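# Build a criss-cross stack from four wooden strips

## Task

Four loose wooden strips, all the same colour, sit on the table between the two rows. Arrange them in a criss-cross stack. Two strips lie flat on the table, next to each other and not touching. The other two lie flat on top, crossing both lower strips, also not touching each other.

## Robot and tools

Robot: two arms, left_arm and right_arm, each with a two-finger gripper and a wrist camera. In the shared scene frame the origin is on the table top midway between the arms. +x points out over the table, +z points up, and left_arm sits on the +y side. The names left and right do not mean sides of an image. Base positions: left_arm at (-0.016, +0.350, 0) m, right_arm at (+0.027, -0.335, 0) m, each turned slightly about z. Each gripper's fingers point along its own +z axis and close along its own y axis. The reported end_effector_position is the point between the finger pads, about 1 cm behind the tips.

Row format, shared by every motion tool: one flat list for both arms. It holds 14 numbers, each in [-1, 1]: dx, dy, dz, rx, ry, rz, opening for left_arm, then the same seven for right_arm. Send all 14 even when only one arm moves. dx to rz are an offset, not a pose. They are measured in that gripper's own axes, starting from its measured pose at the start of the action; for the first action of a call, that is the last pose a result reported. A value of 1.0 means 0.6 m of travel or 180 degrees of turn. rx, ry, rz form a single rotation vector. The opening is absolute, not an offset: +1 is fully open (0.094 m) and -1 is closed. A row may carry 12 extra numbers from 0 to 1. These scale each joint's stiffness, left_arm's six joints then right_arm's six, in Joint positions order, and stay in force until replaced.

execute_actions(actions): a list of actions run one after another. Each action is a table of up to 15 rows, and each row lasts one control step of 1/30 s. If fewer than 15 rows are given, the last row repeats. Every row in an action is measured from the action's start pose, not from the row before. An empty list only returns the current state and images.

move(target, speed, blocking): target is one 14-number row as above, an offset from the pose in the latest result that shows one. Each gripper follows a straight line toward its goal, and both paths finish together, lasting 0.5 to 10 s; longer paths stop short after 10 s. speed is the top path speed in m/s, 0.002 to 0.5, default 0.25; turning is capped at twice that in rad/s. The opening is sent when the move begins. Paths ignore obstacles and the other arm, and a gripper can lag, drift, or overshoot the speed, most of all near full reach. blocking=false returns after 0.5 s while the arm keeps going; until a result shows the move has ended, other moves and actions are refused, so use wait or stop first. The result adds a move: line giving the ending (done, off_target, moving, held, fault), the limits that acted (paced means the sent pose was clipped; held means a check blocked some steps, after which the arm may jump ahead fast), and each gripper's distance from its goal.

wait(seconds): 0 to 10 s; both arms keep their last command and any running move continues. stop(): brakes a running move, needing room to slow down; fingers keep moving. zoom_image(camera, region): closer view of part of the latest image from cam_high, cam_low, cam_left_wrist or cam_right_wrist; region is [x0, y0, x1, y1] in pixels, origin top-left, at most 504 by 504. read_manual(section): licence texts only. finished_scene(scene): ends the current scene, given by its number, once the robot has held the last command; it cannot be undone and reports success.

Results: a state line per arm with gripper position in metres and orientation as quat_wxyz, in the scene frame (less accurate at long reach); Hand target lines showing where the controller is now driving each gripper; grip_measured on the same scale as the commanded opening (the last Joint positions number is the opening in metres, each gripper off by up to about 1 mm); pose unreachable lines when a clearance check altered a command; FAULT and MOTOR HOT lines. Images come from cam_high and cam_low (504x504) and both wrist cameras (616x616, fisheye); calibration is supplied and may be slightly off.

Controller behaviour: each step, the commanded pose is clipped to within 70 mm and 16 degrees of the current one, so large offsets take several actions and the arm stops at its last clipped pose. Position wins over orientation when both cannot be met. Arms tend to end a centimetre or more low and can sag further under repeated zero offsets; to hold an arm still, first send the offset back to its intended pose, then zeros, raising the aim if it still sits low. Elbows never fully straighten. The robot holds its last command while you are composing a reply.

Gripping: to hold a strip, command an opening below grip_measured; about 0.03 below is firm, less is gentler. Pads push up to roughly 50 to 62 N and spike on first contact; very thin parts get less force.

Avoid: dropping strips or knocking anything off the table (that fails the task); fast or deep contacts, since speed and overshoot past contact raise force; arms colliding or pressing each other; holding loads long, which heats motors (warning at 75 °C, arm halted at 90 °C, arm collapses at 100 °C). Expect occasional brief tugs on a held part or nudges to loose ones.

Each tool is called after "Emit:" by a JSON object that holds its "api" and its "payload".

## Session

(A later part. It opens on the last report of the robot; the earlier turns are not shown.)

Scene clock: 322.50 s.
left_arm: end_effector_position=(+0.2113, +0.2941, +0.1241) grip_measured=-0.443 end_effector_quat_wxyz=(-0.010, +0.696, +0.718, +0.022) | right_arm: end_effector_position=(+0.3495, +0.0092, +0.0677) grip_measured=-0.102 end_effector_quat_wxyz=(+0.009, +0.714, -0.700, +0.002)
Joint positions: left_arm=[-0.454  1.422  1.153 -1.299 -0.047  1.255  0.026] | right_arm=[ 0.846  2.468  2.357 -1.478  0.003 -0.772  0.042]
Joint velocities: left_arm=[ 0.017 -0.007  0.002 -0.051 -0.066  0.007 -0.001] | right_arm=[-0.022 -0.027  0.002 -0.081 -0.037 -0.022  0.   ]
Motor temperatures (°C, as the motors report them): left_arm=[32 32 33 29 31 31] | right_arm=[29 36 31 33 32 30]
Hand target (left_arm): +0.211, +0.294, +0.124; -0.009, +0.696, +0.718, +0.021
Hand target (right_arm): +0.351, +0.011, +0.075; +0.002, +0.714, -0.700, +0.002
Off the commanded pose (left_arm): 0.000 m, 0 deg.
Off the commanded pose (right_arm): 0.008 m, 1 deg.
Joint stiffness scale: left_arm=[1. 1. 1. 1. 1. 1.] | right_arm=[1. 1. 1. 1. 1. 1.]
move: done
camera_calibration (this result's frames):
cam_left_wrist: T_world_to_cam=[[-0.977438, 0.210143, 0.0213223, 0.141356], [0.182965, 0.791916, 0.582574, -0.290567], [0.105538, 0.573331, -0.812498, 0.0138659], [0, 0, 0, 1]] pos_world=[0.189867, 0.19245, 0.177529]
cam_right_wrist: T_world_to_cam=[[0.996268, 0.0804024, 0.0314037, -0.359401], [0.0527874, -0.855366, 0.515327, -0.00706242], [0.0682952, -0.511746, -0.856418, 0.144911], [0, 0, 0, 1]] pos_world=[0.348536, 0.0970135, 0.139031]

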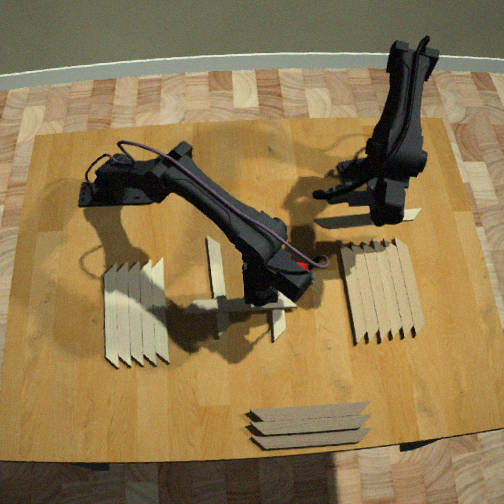

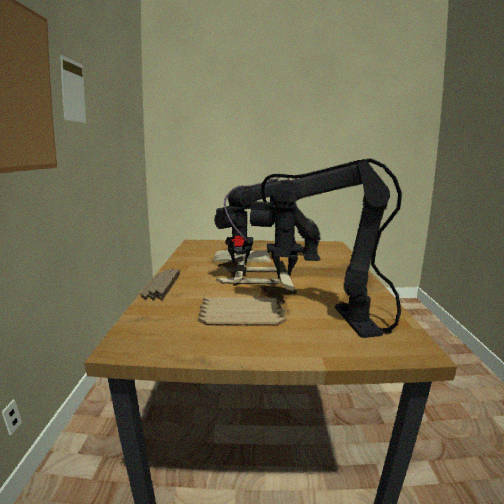

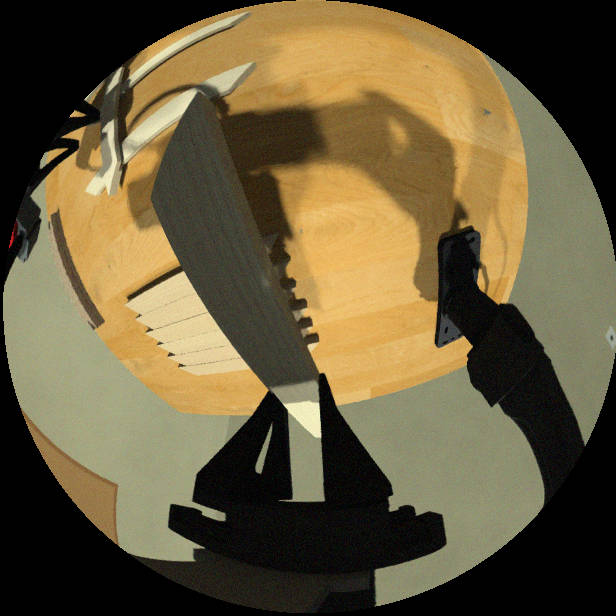

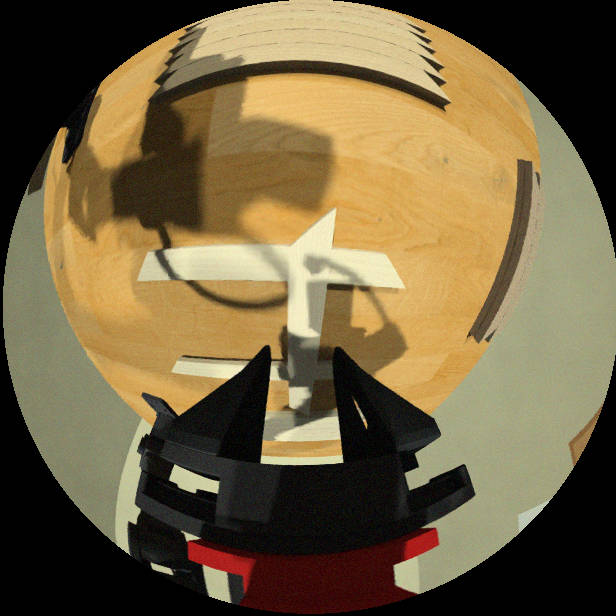

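Emit:
{"api": "move", "payload": {"target": [-0.4918,0.0783,0.073,0.0057,-0.0143,-0.0011,-0.475, 0.5,0.043,-0.10,0,0,0.25,-0.1], "speed": 0.3}}

Scene clock: 333.60 s.
left_arm: end_effector_position=(+0.2639, +0.0043, +0.0674) grip_measured=-0.443 end_effector_quat_wxyz=(+0.001, +0.697, +0.717, +0.002) | right_arm: end_effector_position=(+0.3336, -0.2900, +0.1262) grip_measured=-0.102 end_effector_quat_wxyz=(-0.006, -0.388, +0.922, -0.002)
Joint positions: left_arm=[-1.066  2.282  2.031 -1.317 -0.004  0.646  0.026] | right_arm=[ 0.175  1.725  1.466 -1.322  0.007 -0.649  0.042]
Joint velocities: left_arm=[ 0.002 -0.022  0.002  0.007 -0.037  0.007  0.   ] | right_arm=[ 0.017  0.007 -0.002  0.022  0.051 -0.037 -0.001]
Motor temperatures (°C, as the motors report them): left_arm=[32 33 34 29 31 31] | right_arm=[29 36 31 33 32 30]
Hand target (left_arm): +0.265, -0.000, +0.071; +0.005, +0.694, +0.719, -0.005
Hand target (right_arm): +0.327, -0.289, +0.130; -0.007, -0.391, +0.920, +0.003
Off the commanded pose (left_arm): 0.005 m, 0 deg.
Off the commanded pose (right_arm): 0.007 m, 1 deg.
Joint stiffness scale: left_arm=[1. 1. 1. 1. 1. 1.] | right_arm=[1. 1. 1. 1. 1. 1.]
move: done
camera_calibration (this result's frames):
cam_left_wrist: T_world_to_cam=[[-0.976659, 0.213508, 0.0234711, 0.254494], [0.191525, 0.816173, 0.545142, -0.037538], [0.0972358, 0.536913, -0.838015, 0.132398], [0, 0, 0, 1]] pos_world=[0.24287, -0.0947853, 0.125442]
cam_right_wrist: T_world_to_cam=[[0.755826, -0.653514, 0.0405872, -0.455169], [-0.576723, -0.6351, 0.513847, -0.0182219], [-0.310029, -0.411786, -0.856921, 0.198162], [0, 0, 0, 1]] pos_world=[0.394955, -0.227432, 0.197647]

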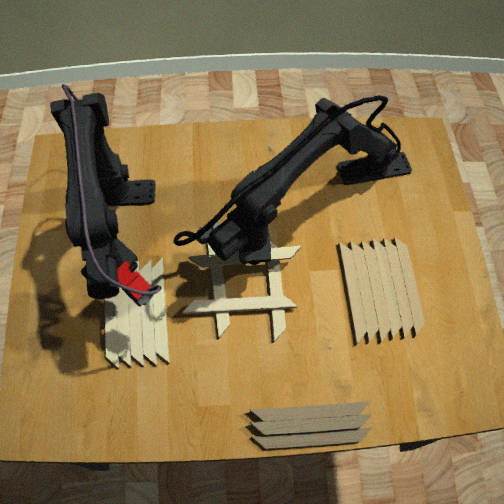

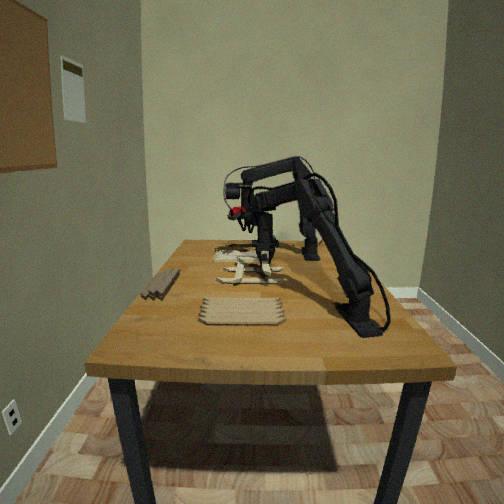

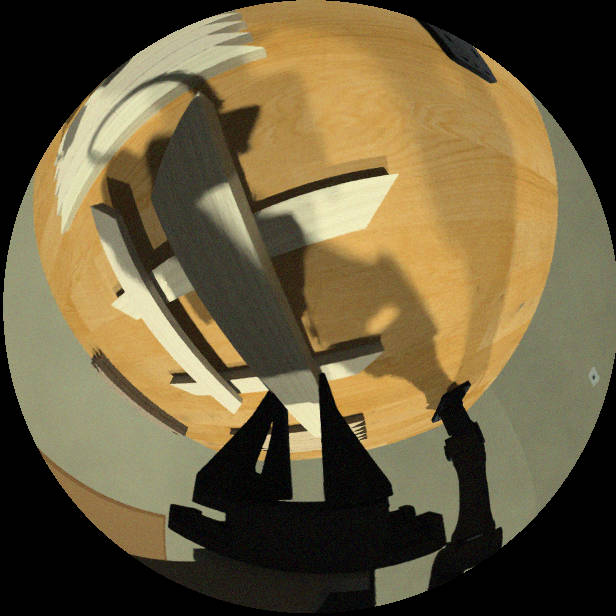

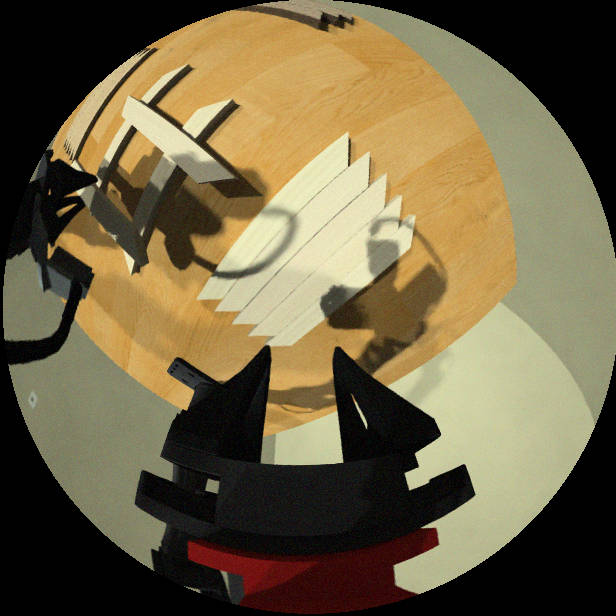

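Emit:
{"api": "move", "payload": {"target": [0,0,0.07,0,0,0,-0.475, 0,0,-0.006,0,0,0,-0.1], "speed": 0.06}}

Scene clock: 336.27 s.
left_arm: end_effector_position=(+0.2652, +0.0029, +0.0353) grip_measured=-0.443 end_effector_quat_wxyz=(+0.010, +0.696, +0.718, +0.001) | right_arm: end_effector_position=(+0.3336, -0.2900, +0.1262) grip_measured=-0.102 end_effector_quat_wxyz=(-0.006, -0.388, +0.922, -0.002)
Joint positions: left_arm=[-1.066  2.282  1.903 -1.172 -0.005  0.646  0.026] | right_arm=[ 0.175  1.725  1.466 -1.322  0.007 -0.649  0.042]
Joint velocities: left_arm=[-0.002 -0.002 -0.017  0.022 -0.022  0.022  0.002] | right_arm=[ 0.017 -0.002 -0.002  0.066  0.007 -0.022 -0.001]
Motor temperatures (°C, as the motors report them): left_arm=[32 33 34 29 31 31] | right_arm=[29 36 31 33 32 30]
Hand target (left_arm): +0.264, +0.004, +0.025; +0.001, +0.697, +0.717, +0.002
Hand target (right_arm): +0.334, -0.290, +0.130; -0.006, -0.388, +0.922, -0.002
Off the commanded pose (left_arm): 0.010 m, 1 deg.
Off the commanded pose (right_arm): 0.004 m, 0 deg.
Joint stiffness scale: left_arm=[1. 1. 1. 1. 1. 1.] | right_arm=[1. 1. 1. 1. 1. 1.]
move: done
camera_calibration (this result's frames):
cam_left_wrist: T_world_to_cam=[[-0.976932, 0.213345, 0.00935126, 0.257419], [0.18495, 0.823396, 0.536481, -0.0171038], [0.106756, 0.525835, -0.843861, 0.103871], [0, 0, 0, 1]] pos_world=[0.243556, -0.0954551, 0.0944217]
cam_right_wrist: T_world_to_cam=[[0.755826, -0.653514, 0.0405872, -0.455169], [-0.576723, -0.6351, 0.513847, -0.0182219], [-0.310029, -0.411786, -0.856921, 0.198162], [0, 0, 0, 1]] pos_world=[0.394955, -0.227432, 0.197647]

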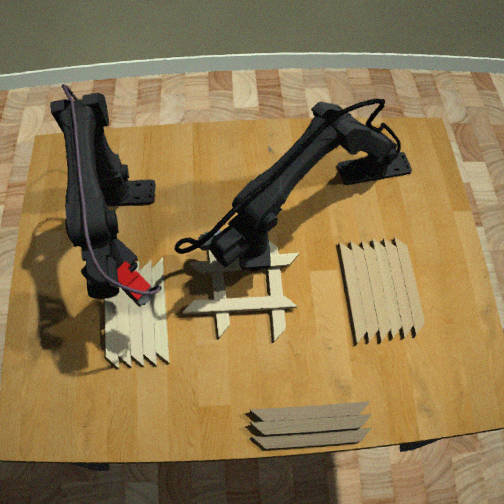

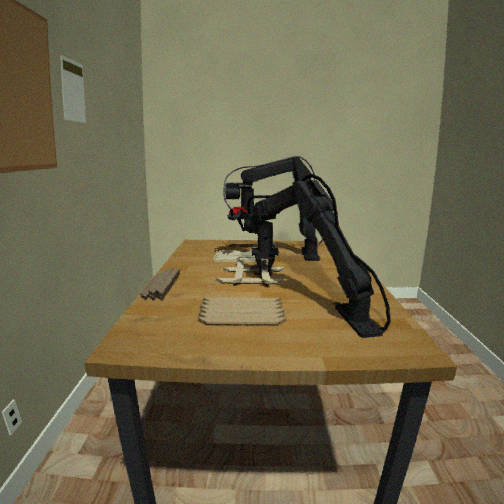

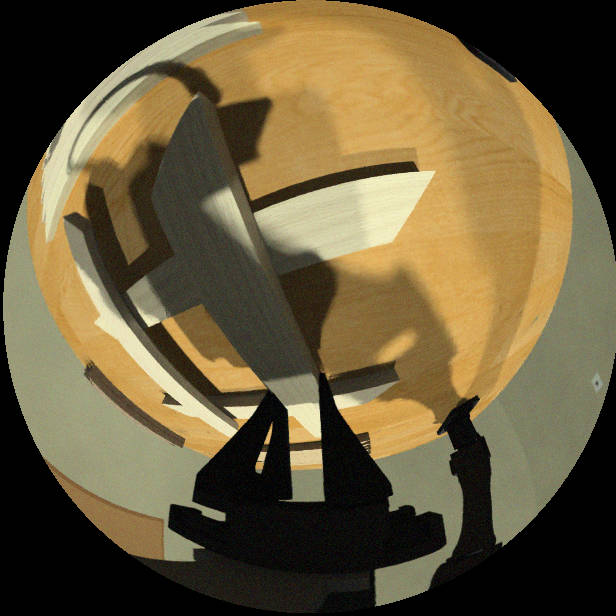

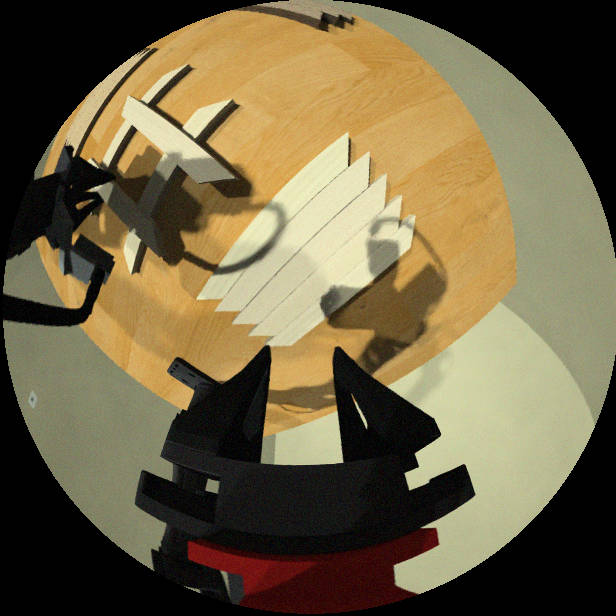

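Emit:
{"api": "move", "payload": {"target": [0.002,-0.002,0.024,0.008,0.007,0,-0.475, 0,0,-0.006,0,0,0,-0.1], "speed": 0.025}}

Scene clock: 339.03 s.
left_arm: end_effector_position=(+0.2647, +0.0037, +0.0301) grip_measured=-0.443 end_effector_quat_wxyz=(+0.004, +0.696, +0.718, +0.002) | right_arm: end_effector_position=(+0.3336, -0.2900, +0.1262) grip_measured=-0.102 end_effector_quat_wxyz=(-0.006, -0.388, +0.922, -0.002)
Joint positions: left_arm=[-1.066  2.294  1.903 -1.172 -0.005  0.646  0.026] | right_arm=[ 0.175  1.725  1.466 -1.322  0.007 -0.649  0.042]
Joint velocities: left_arm=[-0.002 -0.007 -0.022 -0.007 -0.007 -0.007 -0.   ] | right_arm=[-0.017 -0.017 -0.027  0.037  0.007  0.007 -0.001]
Motor temperatures (°C, as the motors report them): left_arm=[32 34 34 29 31 31] | right_arm=[29 35 31 33 32 30]
Hand target (left_arm): +0.264, +0.004, +0.021; -0.007, +0.697, +0.717, +0.000
Hand target (right_arm): +0.334, -0.290, +0.130; -0.006, -0.388, +0.922, -0.002
Off the commanded pose (left_arm): 0.009 m, 1 deg.
Off the commanded pose (right_arm): 0.004 m, 0 deg.
Joint stiffness scale: left_arm=[1. 1. 1. 1. 1. 1.] | right_arm=[1. 1. 1. 1. 1. 1.]
move: done
camera_calibration (this result's frames):
cam_left_wrist: T_world_to_cam=[[-0.976835, 0.213209, 0.0183037, 0.256473], [0.188777, 0.818288, 0.542926, -0.0160495], [0.100779, 0.533804, -0.839581, 0.100549], [0, 0, 0, 1]] pos_world=[0.243428, -0.0952225, 0.0884382]
cam_right_wrist: T_world_to_cam=[[0.755826, -0.653514, 0.0405872, -0.455169], [-0.576723, -0.6351, 0.513847, -0.0182219], [-0.310029, -0.411786, -0.856921, 0.198162], [0, 0, 0, 1]] pos_world=[0.394955, -0.227432, 0.197647]

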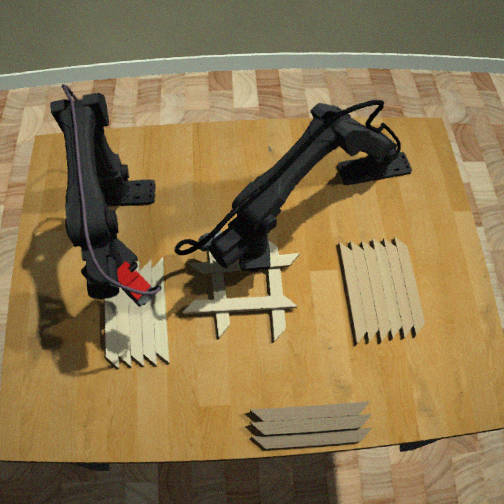

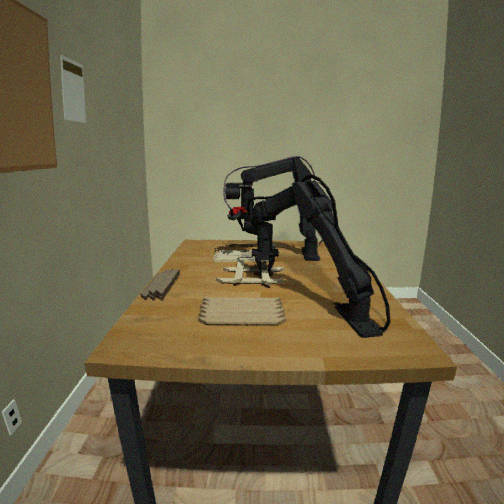

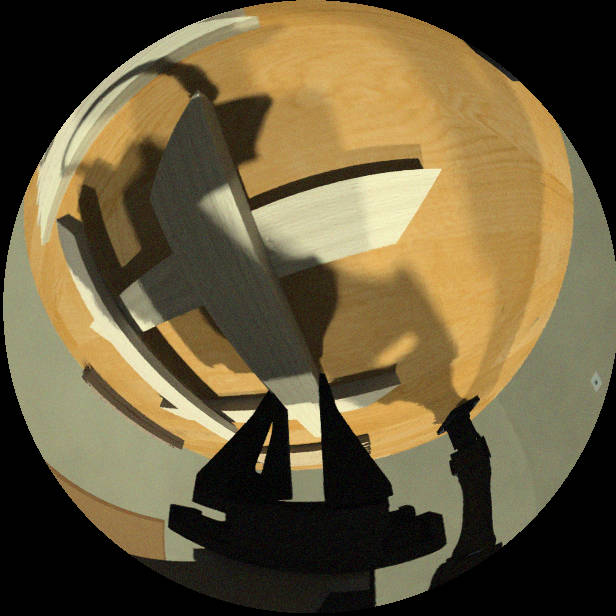

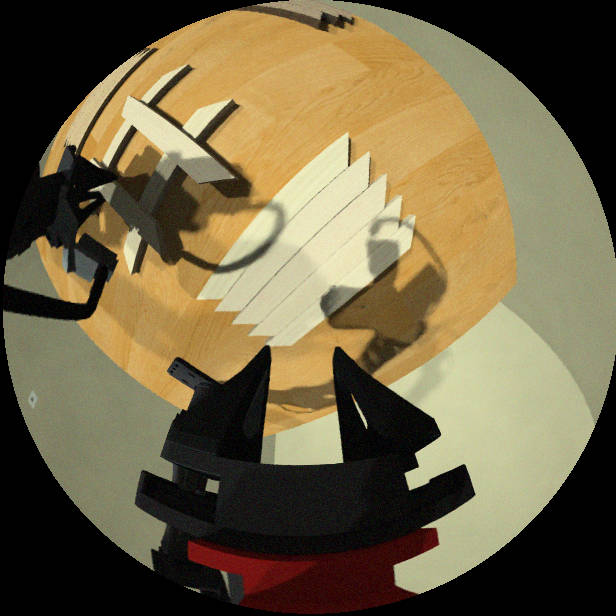

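At the resting height now. Release gently, then lift and retreat.

Emit:
{"api": "execute_actions", "payload": {"actions": [[[0,0,0.008,0,0,0,-0.47,0,0,-0.006,0,0,0,-0.1],[0,0,0.007,0,0,0,-0.465,0,0,-0.006,0,0,0,-0.1],[0,0,0.006,0,0,0,-0.46,0,0,-0.006,0,0,0,-0.1],[0,0,0.005,0,0,0,-0.455,0,0,-0.006,0,0,0,-0.1],[0,0,0.004,0,0,0,-0.45,0,0,-0.006,0,0,0,-0.1],[0,0,0.003,0,0,0,-0.445,0,0,-0.006,0,0,0,-0.1],[0,0,0.002,0,0,0,-0.44,0,0,-0.006,0,0,0,-0.1],[0,0,0.001,0,0,0,-0.43,0,0,-0.006,0,0,0,-0.1],[0,0,0,0,0,0,-0.41,0,0,-0.006,0,0,0,-0.1],[0,0,0,0,0,0,-0.38,0,0,-0.006,0,0,0,-0.1],[0,0,0,0,0,0,-0.34,0,0,-0.006,0,0,0,-0.1],[0,0,0,0,0,0,-0.29,0,0,-0.006,0,0,0,-0.1],[0,0,0,0,0,0,-0.23,0,0,-0.006,0,0,0,-0.1],[0,0,0,0,0,0,-0.17,0,0,-0.006,0,0,0,-0.1],[0,0,0,0,0,0,-0.11,0,0,-0.006,0,0,0,-0.1]]]}}

Emit:
{"api": "move", "payload": {"target": [0,0,-0.10,0,0,0,-0.1, 0,0,0,0,0,0,-0.1], "speed": 0.15}}

Emit:
{"api": "move", "payload": {"target": [0.33,-0.05,-0.10,0,0,0,-0.1, 0,0,0,0,0,0,-0.1], "speed": 0.3}}

Scene clock: 343.93 s.
left_arm: end_effector_position=(+0.2648, +0.0038, +0.0301) grip_measured=-0.143 end_effector_quat_wxyz=(+0.004, +0.696, +0.718, +0.002) | right_arm: end_effector_position=(+0.3336, -0.2900, +0.1262) grip_measured=-0.102 end_effector_quat_wxyz=(-0.006, -0.388, +0.922, -0.002)
Joint positions: left_arm=[-1.066  2.294  1.903 -1.172 -0.006  0.646  0.04 ] | right_arm=[ 0.175  1.725  1.466 -1.322  0.007 -0.649  0.042]
Joint velocities: left_arm=[ 0.002  0.012 -0.012 -0.11  -0.022  0.007  0.061] | right_arm=[ 0.002  0.002  0.017 -0.037 -0.007  0.037  0.002]
Motor temperatures (°C, as the motors report them): left_arm=[32 35 34 29 31 31] | right_arm=[29 35 31 33 32 30]
Hand target (left_arm): +0.265, +0.004, +0.030; +0.004, +0.696, +0.718, +0.002
Hand target (right_arm): +0.334, -0.290, +0.130; -0.006, -0.388, +0.922, -0.002
Off the commanded pose (left_arm): 0.000 m, 0 deg.
Off the commanded pose (right_arm): 0.004 m, 0 deg.
Joint stiffness scale: left_arm=[1. 1. 1. 1. 1. 1.] | right_arm=[1. 1. 1. 1. 1. 1.]
camera_calibration (this result's frames):
cam_left_wrist: T_world_to_cam=[[-0.976847, 0.213194, 0.0178238, 0.256576], [0.188448, 0.81803, 0.543428, -0.0160668], [0.101275, 0.534205, -0.839266, 0.100351], [0, 0, 0, 1]] pos_world=[0.2435, -0.0951654, 0.0883791]
cam_right_wrist: T_world_to_cam=[[0.755826, -0.653514, 0.0405872, -0.455169], [-0.576723, -0.6351, 0.513847, -0.0182219], [-0.310029, -0.411786, -0.856921, 0.198162], [0, 0, 0, 1]] pos_world=[0.394955, -0.227432, 0.197647]

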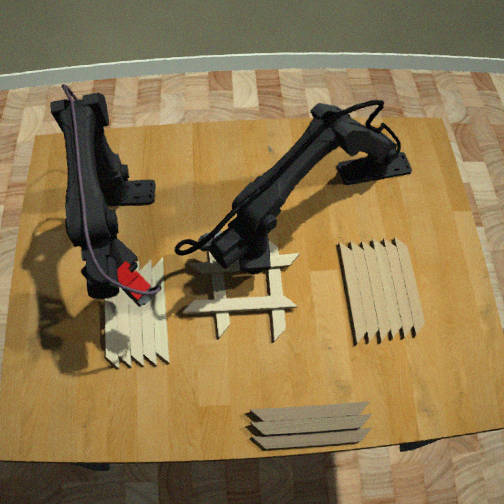

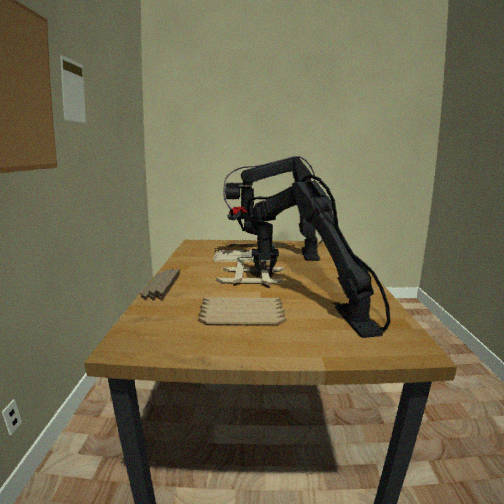

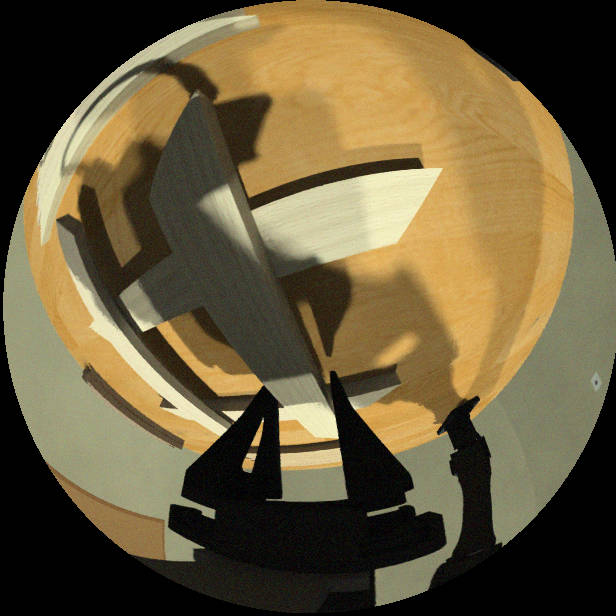

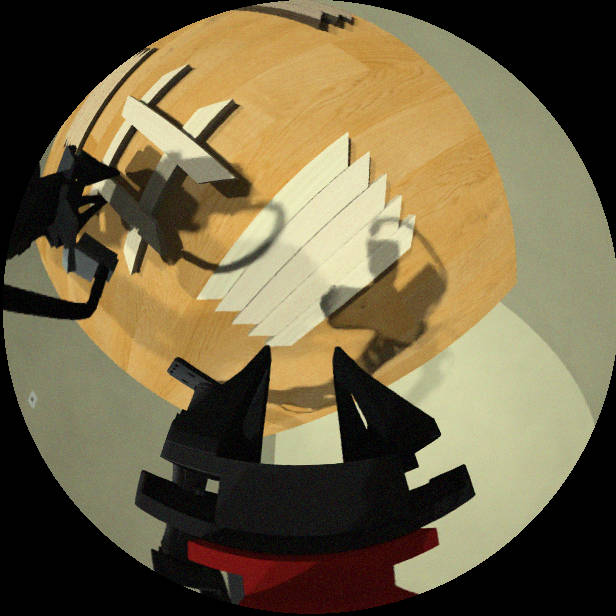

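Scene clock: 345.00 s.
left_arm: end_effector_position=(+0.2625, +0.0067, +0.0782) grip_measured=-0.103 end_effector_quat_wxyz=(-0.008, +0.696, +0.718, +0.004) | right_arm: end_effector_position=(+0.3336, -0.2900, +0.1262) grip_measured=-0.102 end_effector_quat_wxyz=(-0.006, -0.388, +0.922, -0.002)
Joint positions: left_arm=[-1.066  2.294  2.094 -1.388 -0.006  0.646  0.042] | right_arm=[ 0.175  1.725  1.466 -1.322  0.007 -0.649  0.042]
Joint velocities: left_arm=[-0.012 -0.007 -0.007 -0.022  0.007 -0.095 -0.001] | right_arm=[-0.002 -0.007  0.012 -0.022 -0.066  0.051 -0.001]
Motor temperatures (°C, as the motors report them): left_arm=[32 35 34 29 31 31] | right_arm=[29 35 31 33 32 30]
Hand target (left_arm): +0.265, +0.004, +0.090; +0.005, +0.696, +0.718, +0.002
Hand target (right_arm): +0.334, -0.290, +0.126; -0.006, -0.388, +0.922, -0.002
Off the commanded pose (left_arm): 0.012 m, 1 deg.
Off the commanded pose (right_arm): 0.000 m, 0 deg.
Joint stiffness scale: left_arm=[1. 1. 1. 1. 1. 1.] | right_arm=[1. 1. 1. 1. 1. 1.]
move: off_target (left_arm)
camera_calibration (this result's frames):
cam_left_wrist: T_world_to_cam=[[-0.976413, 0.212638, 0.0374407, 0.251255], [0.197079, 0.806925, 0.556804, -0.0474039], [0.0881861, 0.55105, -0.829799, 0.141971], [0, 0, 0, 1]] pos_world=[0.242151, -0.0934084, 0.134795]
cam_right_wrist: T_world_to_cam=[[0.755826, -0.653514, 0.0405872, -0.455169], [-0.576723, -0.6351, 0.513847, -0.0182219], [-0.310029, -0.411786, -0.856921, 0.198162], [0, 0, 0, 1]] pos_world=[0.394955, -0.227432, 0.197647]

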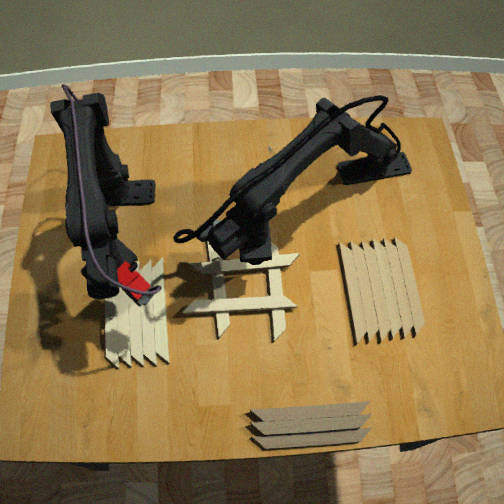

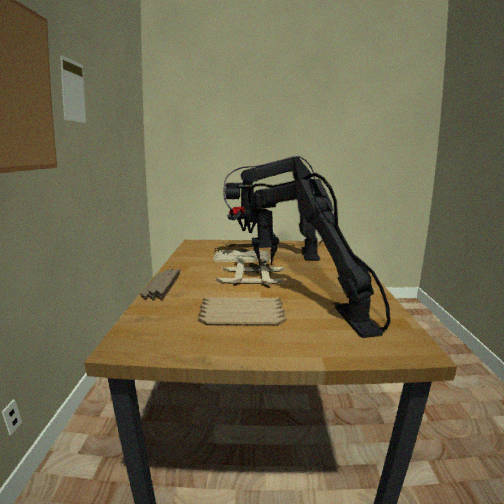

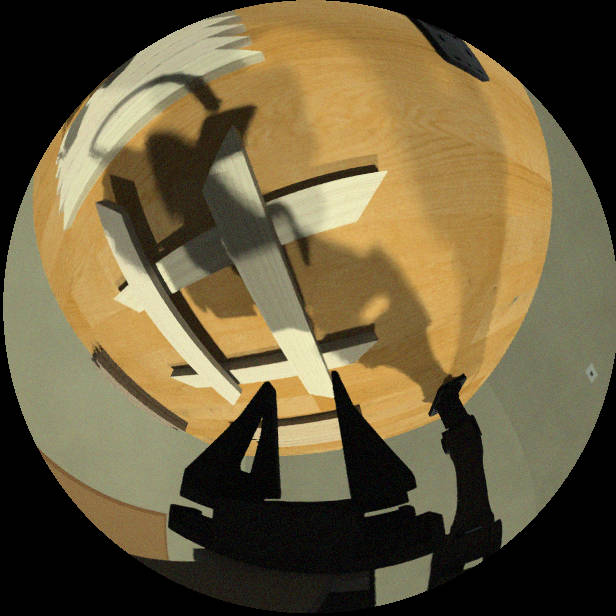

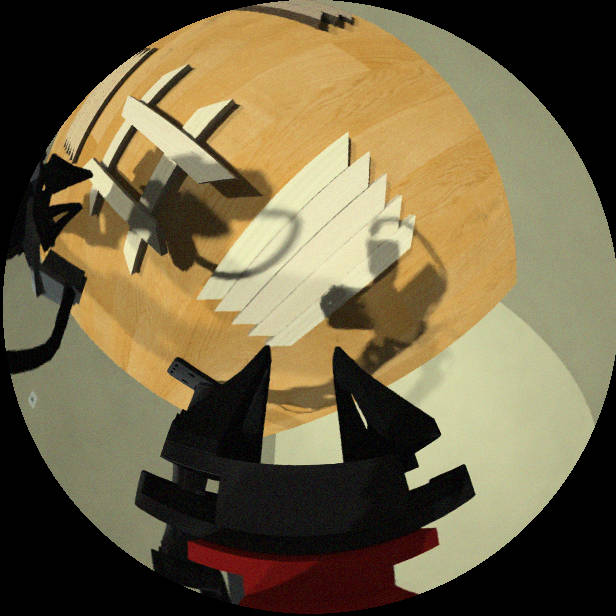

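Scene clock: 346.33 s.
left_arm: end_effector_position=(+0.2368, +0.2010, +0.1430) grip_measured=-0.103 end_effector_quat_wxyz=(-0.005, +0.694, +0.720, +0.012) | right_arm: end_effector_position=(+0.3336, -0.2900, +0.1262) grip_measured=-0.102 end_effector_quat_wxyz=(-0.006, -0.388, +0.922, -0.002)
Joint positions: left_arm=[-0.724  1.657  1.455 -1.375 -0.026  0.98   0.042] | right_arm=[ 0.175  1.725  1.466 -1.322  0.007 -0.649  0.042]
Joint velocities: left_arm=[-0.002 -0.007 -0.002  0.007  0.007  0.037  0.   ] | right_arm=[-0.002  0.002  0.022 -0.007 -0.007 -0.066  0.001]
Motor temperatures (°C, as the motors report them): left_arm=[32 35 34 29 31 31] | right_arm=[29 34 31 33 32 30]
Hand target (left_arm): +0.230, +0.204, +0.142; -0.011, +0.696, +0.718, +0.007
Hand target (right_arm): +0.334, -0.290, +0.126; -0.006, -0.388, +0.922, -0.002
Off the commanded pose (left_arm): 0.010 m, 1 deg.
Off the commanded pose (right_arm): 0.000 m, 0 deg.
Joint stiffness scale: left_arm=[1. 1. 1. 1. 1. 1.] | right_arm=[1. 1. 1. 1. 1. 1.]
move: done
camera_calibration (this result's frames):
cam_left_wrist: T_world_to_cam=[[-0.978438, 0.205136, 0.0240521, 0.18624], [0.18255, 0.804426, 0.565308, -0.23246], [0.0966172, 0.55751, -0.824529, 0.0868206], [0, 0, 0, 1]] pos_world=[0.216272, 0.100389, 0.198518]
cam_right_wrist: T_world_to_cam=[[0.755826, -0.653514, 0.0405872, -0.455169], [-0.576723, -0.6351, 0.513847, -0.0182219], [-0.310029, -0.411786, -0.856921, 0.198162], [0, 0, 0, 1]] pos_world=[0.394955, -0.227432, 0.197647]

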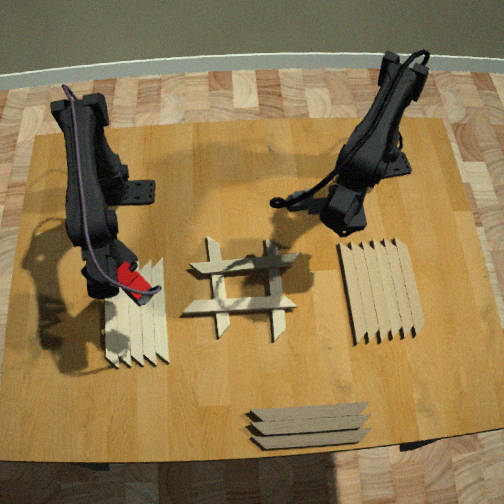

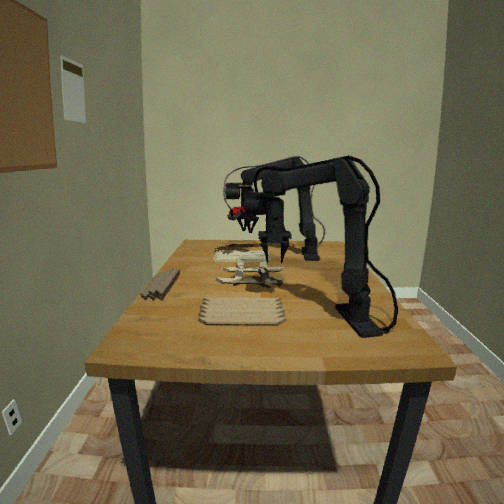

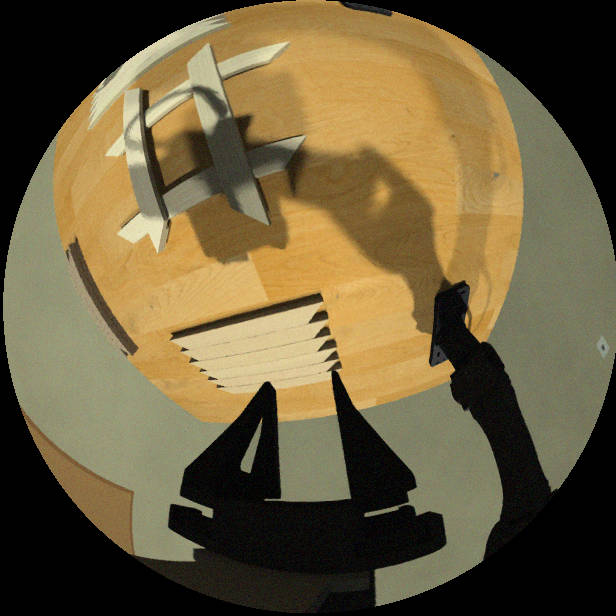

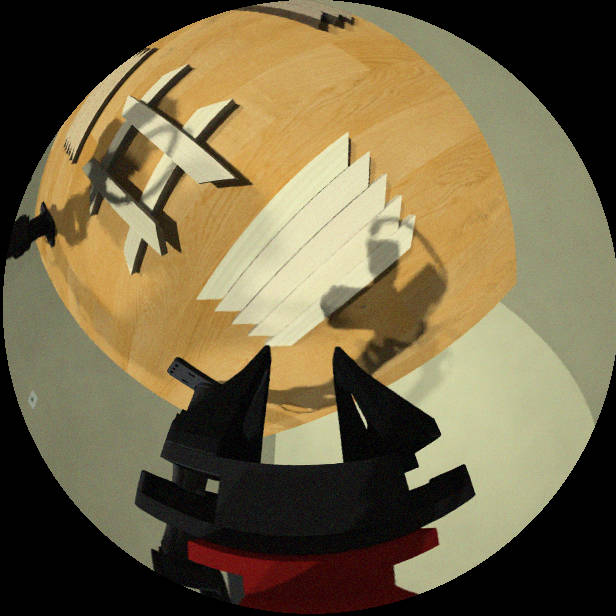

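Emit:
{"api": "zoom_image", "payload": {"camera": "cam_high", "region": [165, 220, 315, 355]}}

Region (165, 220, 315, 355) of cam_high's 504x504 image, scaled by 3.360, with more detail than that image has; it fills the top 454 rows of this view, and the rest is white.

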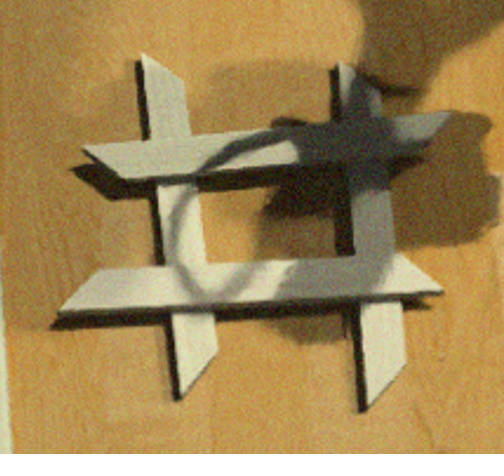

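The criss-cross is built cleanly. Finishing scene 1.

Emit:
{"api": "finished_scene", "payload": {"scene": 1}}

The scene is finished: the task was done.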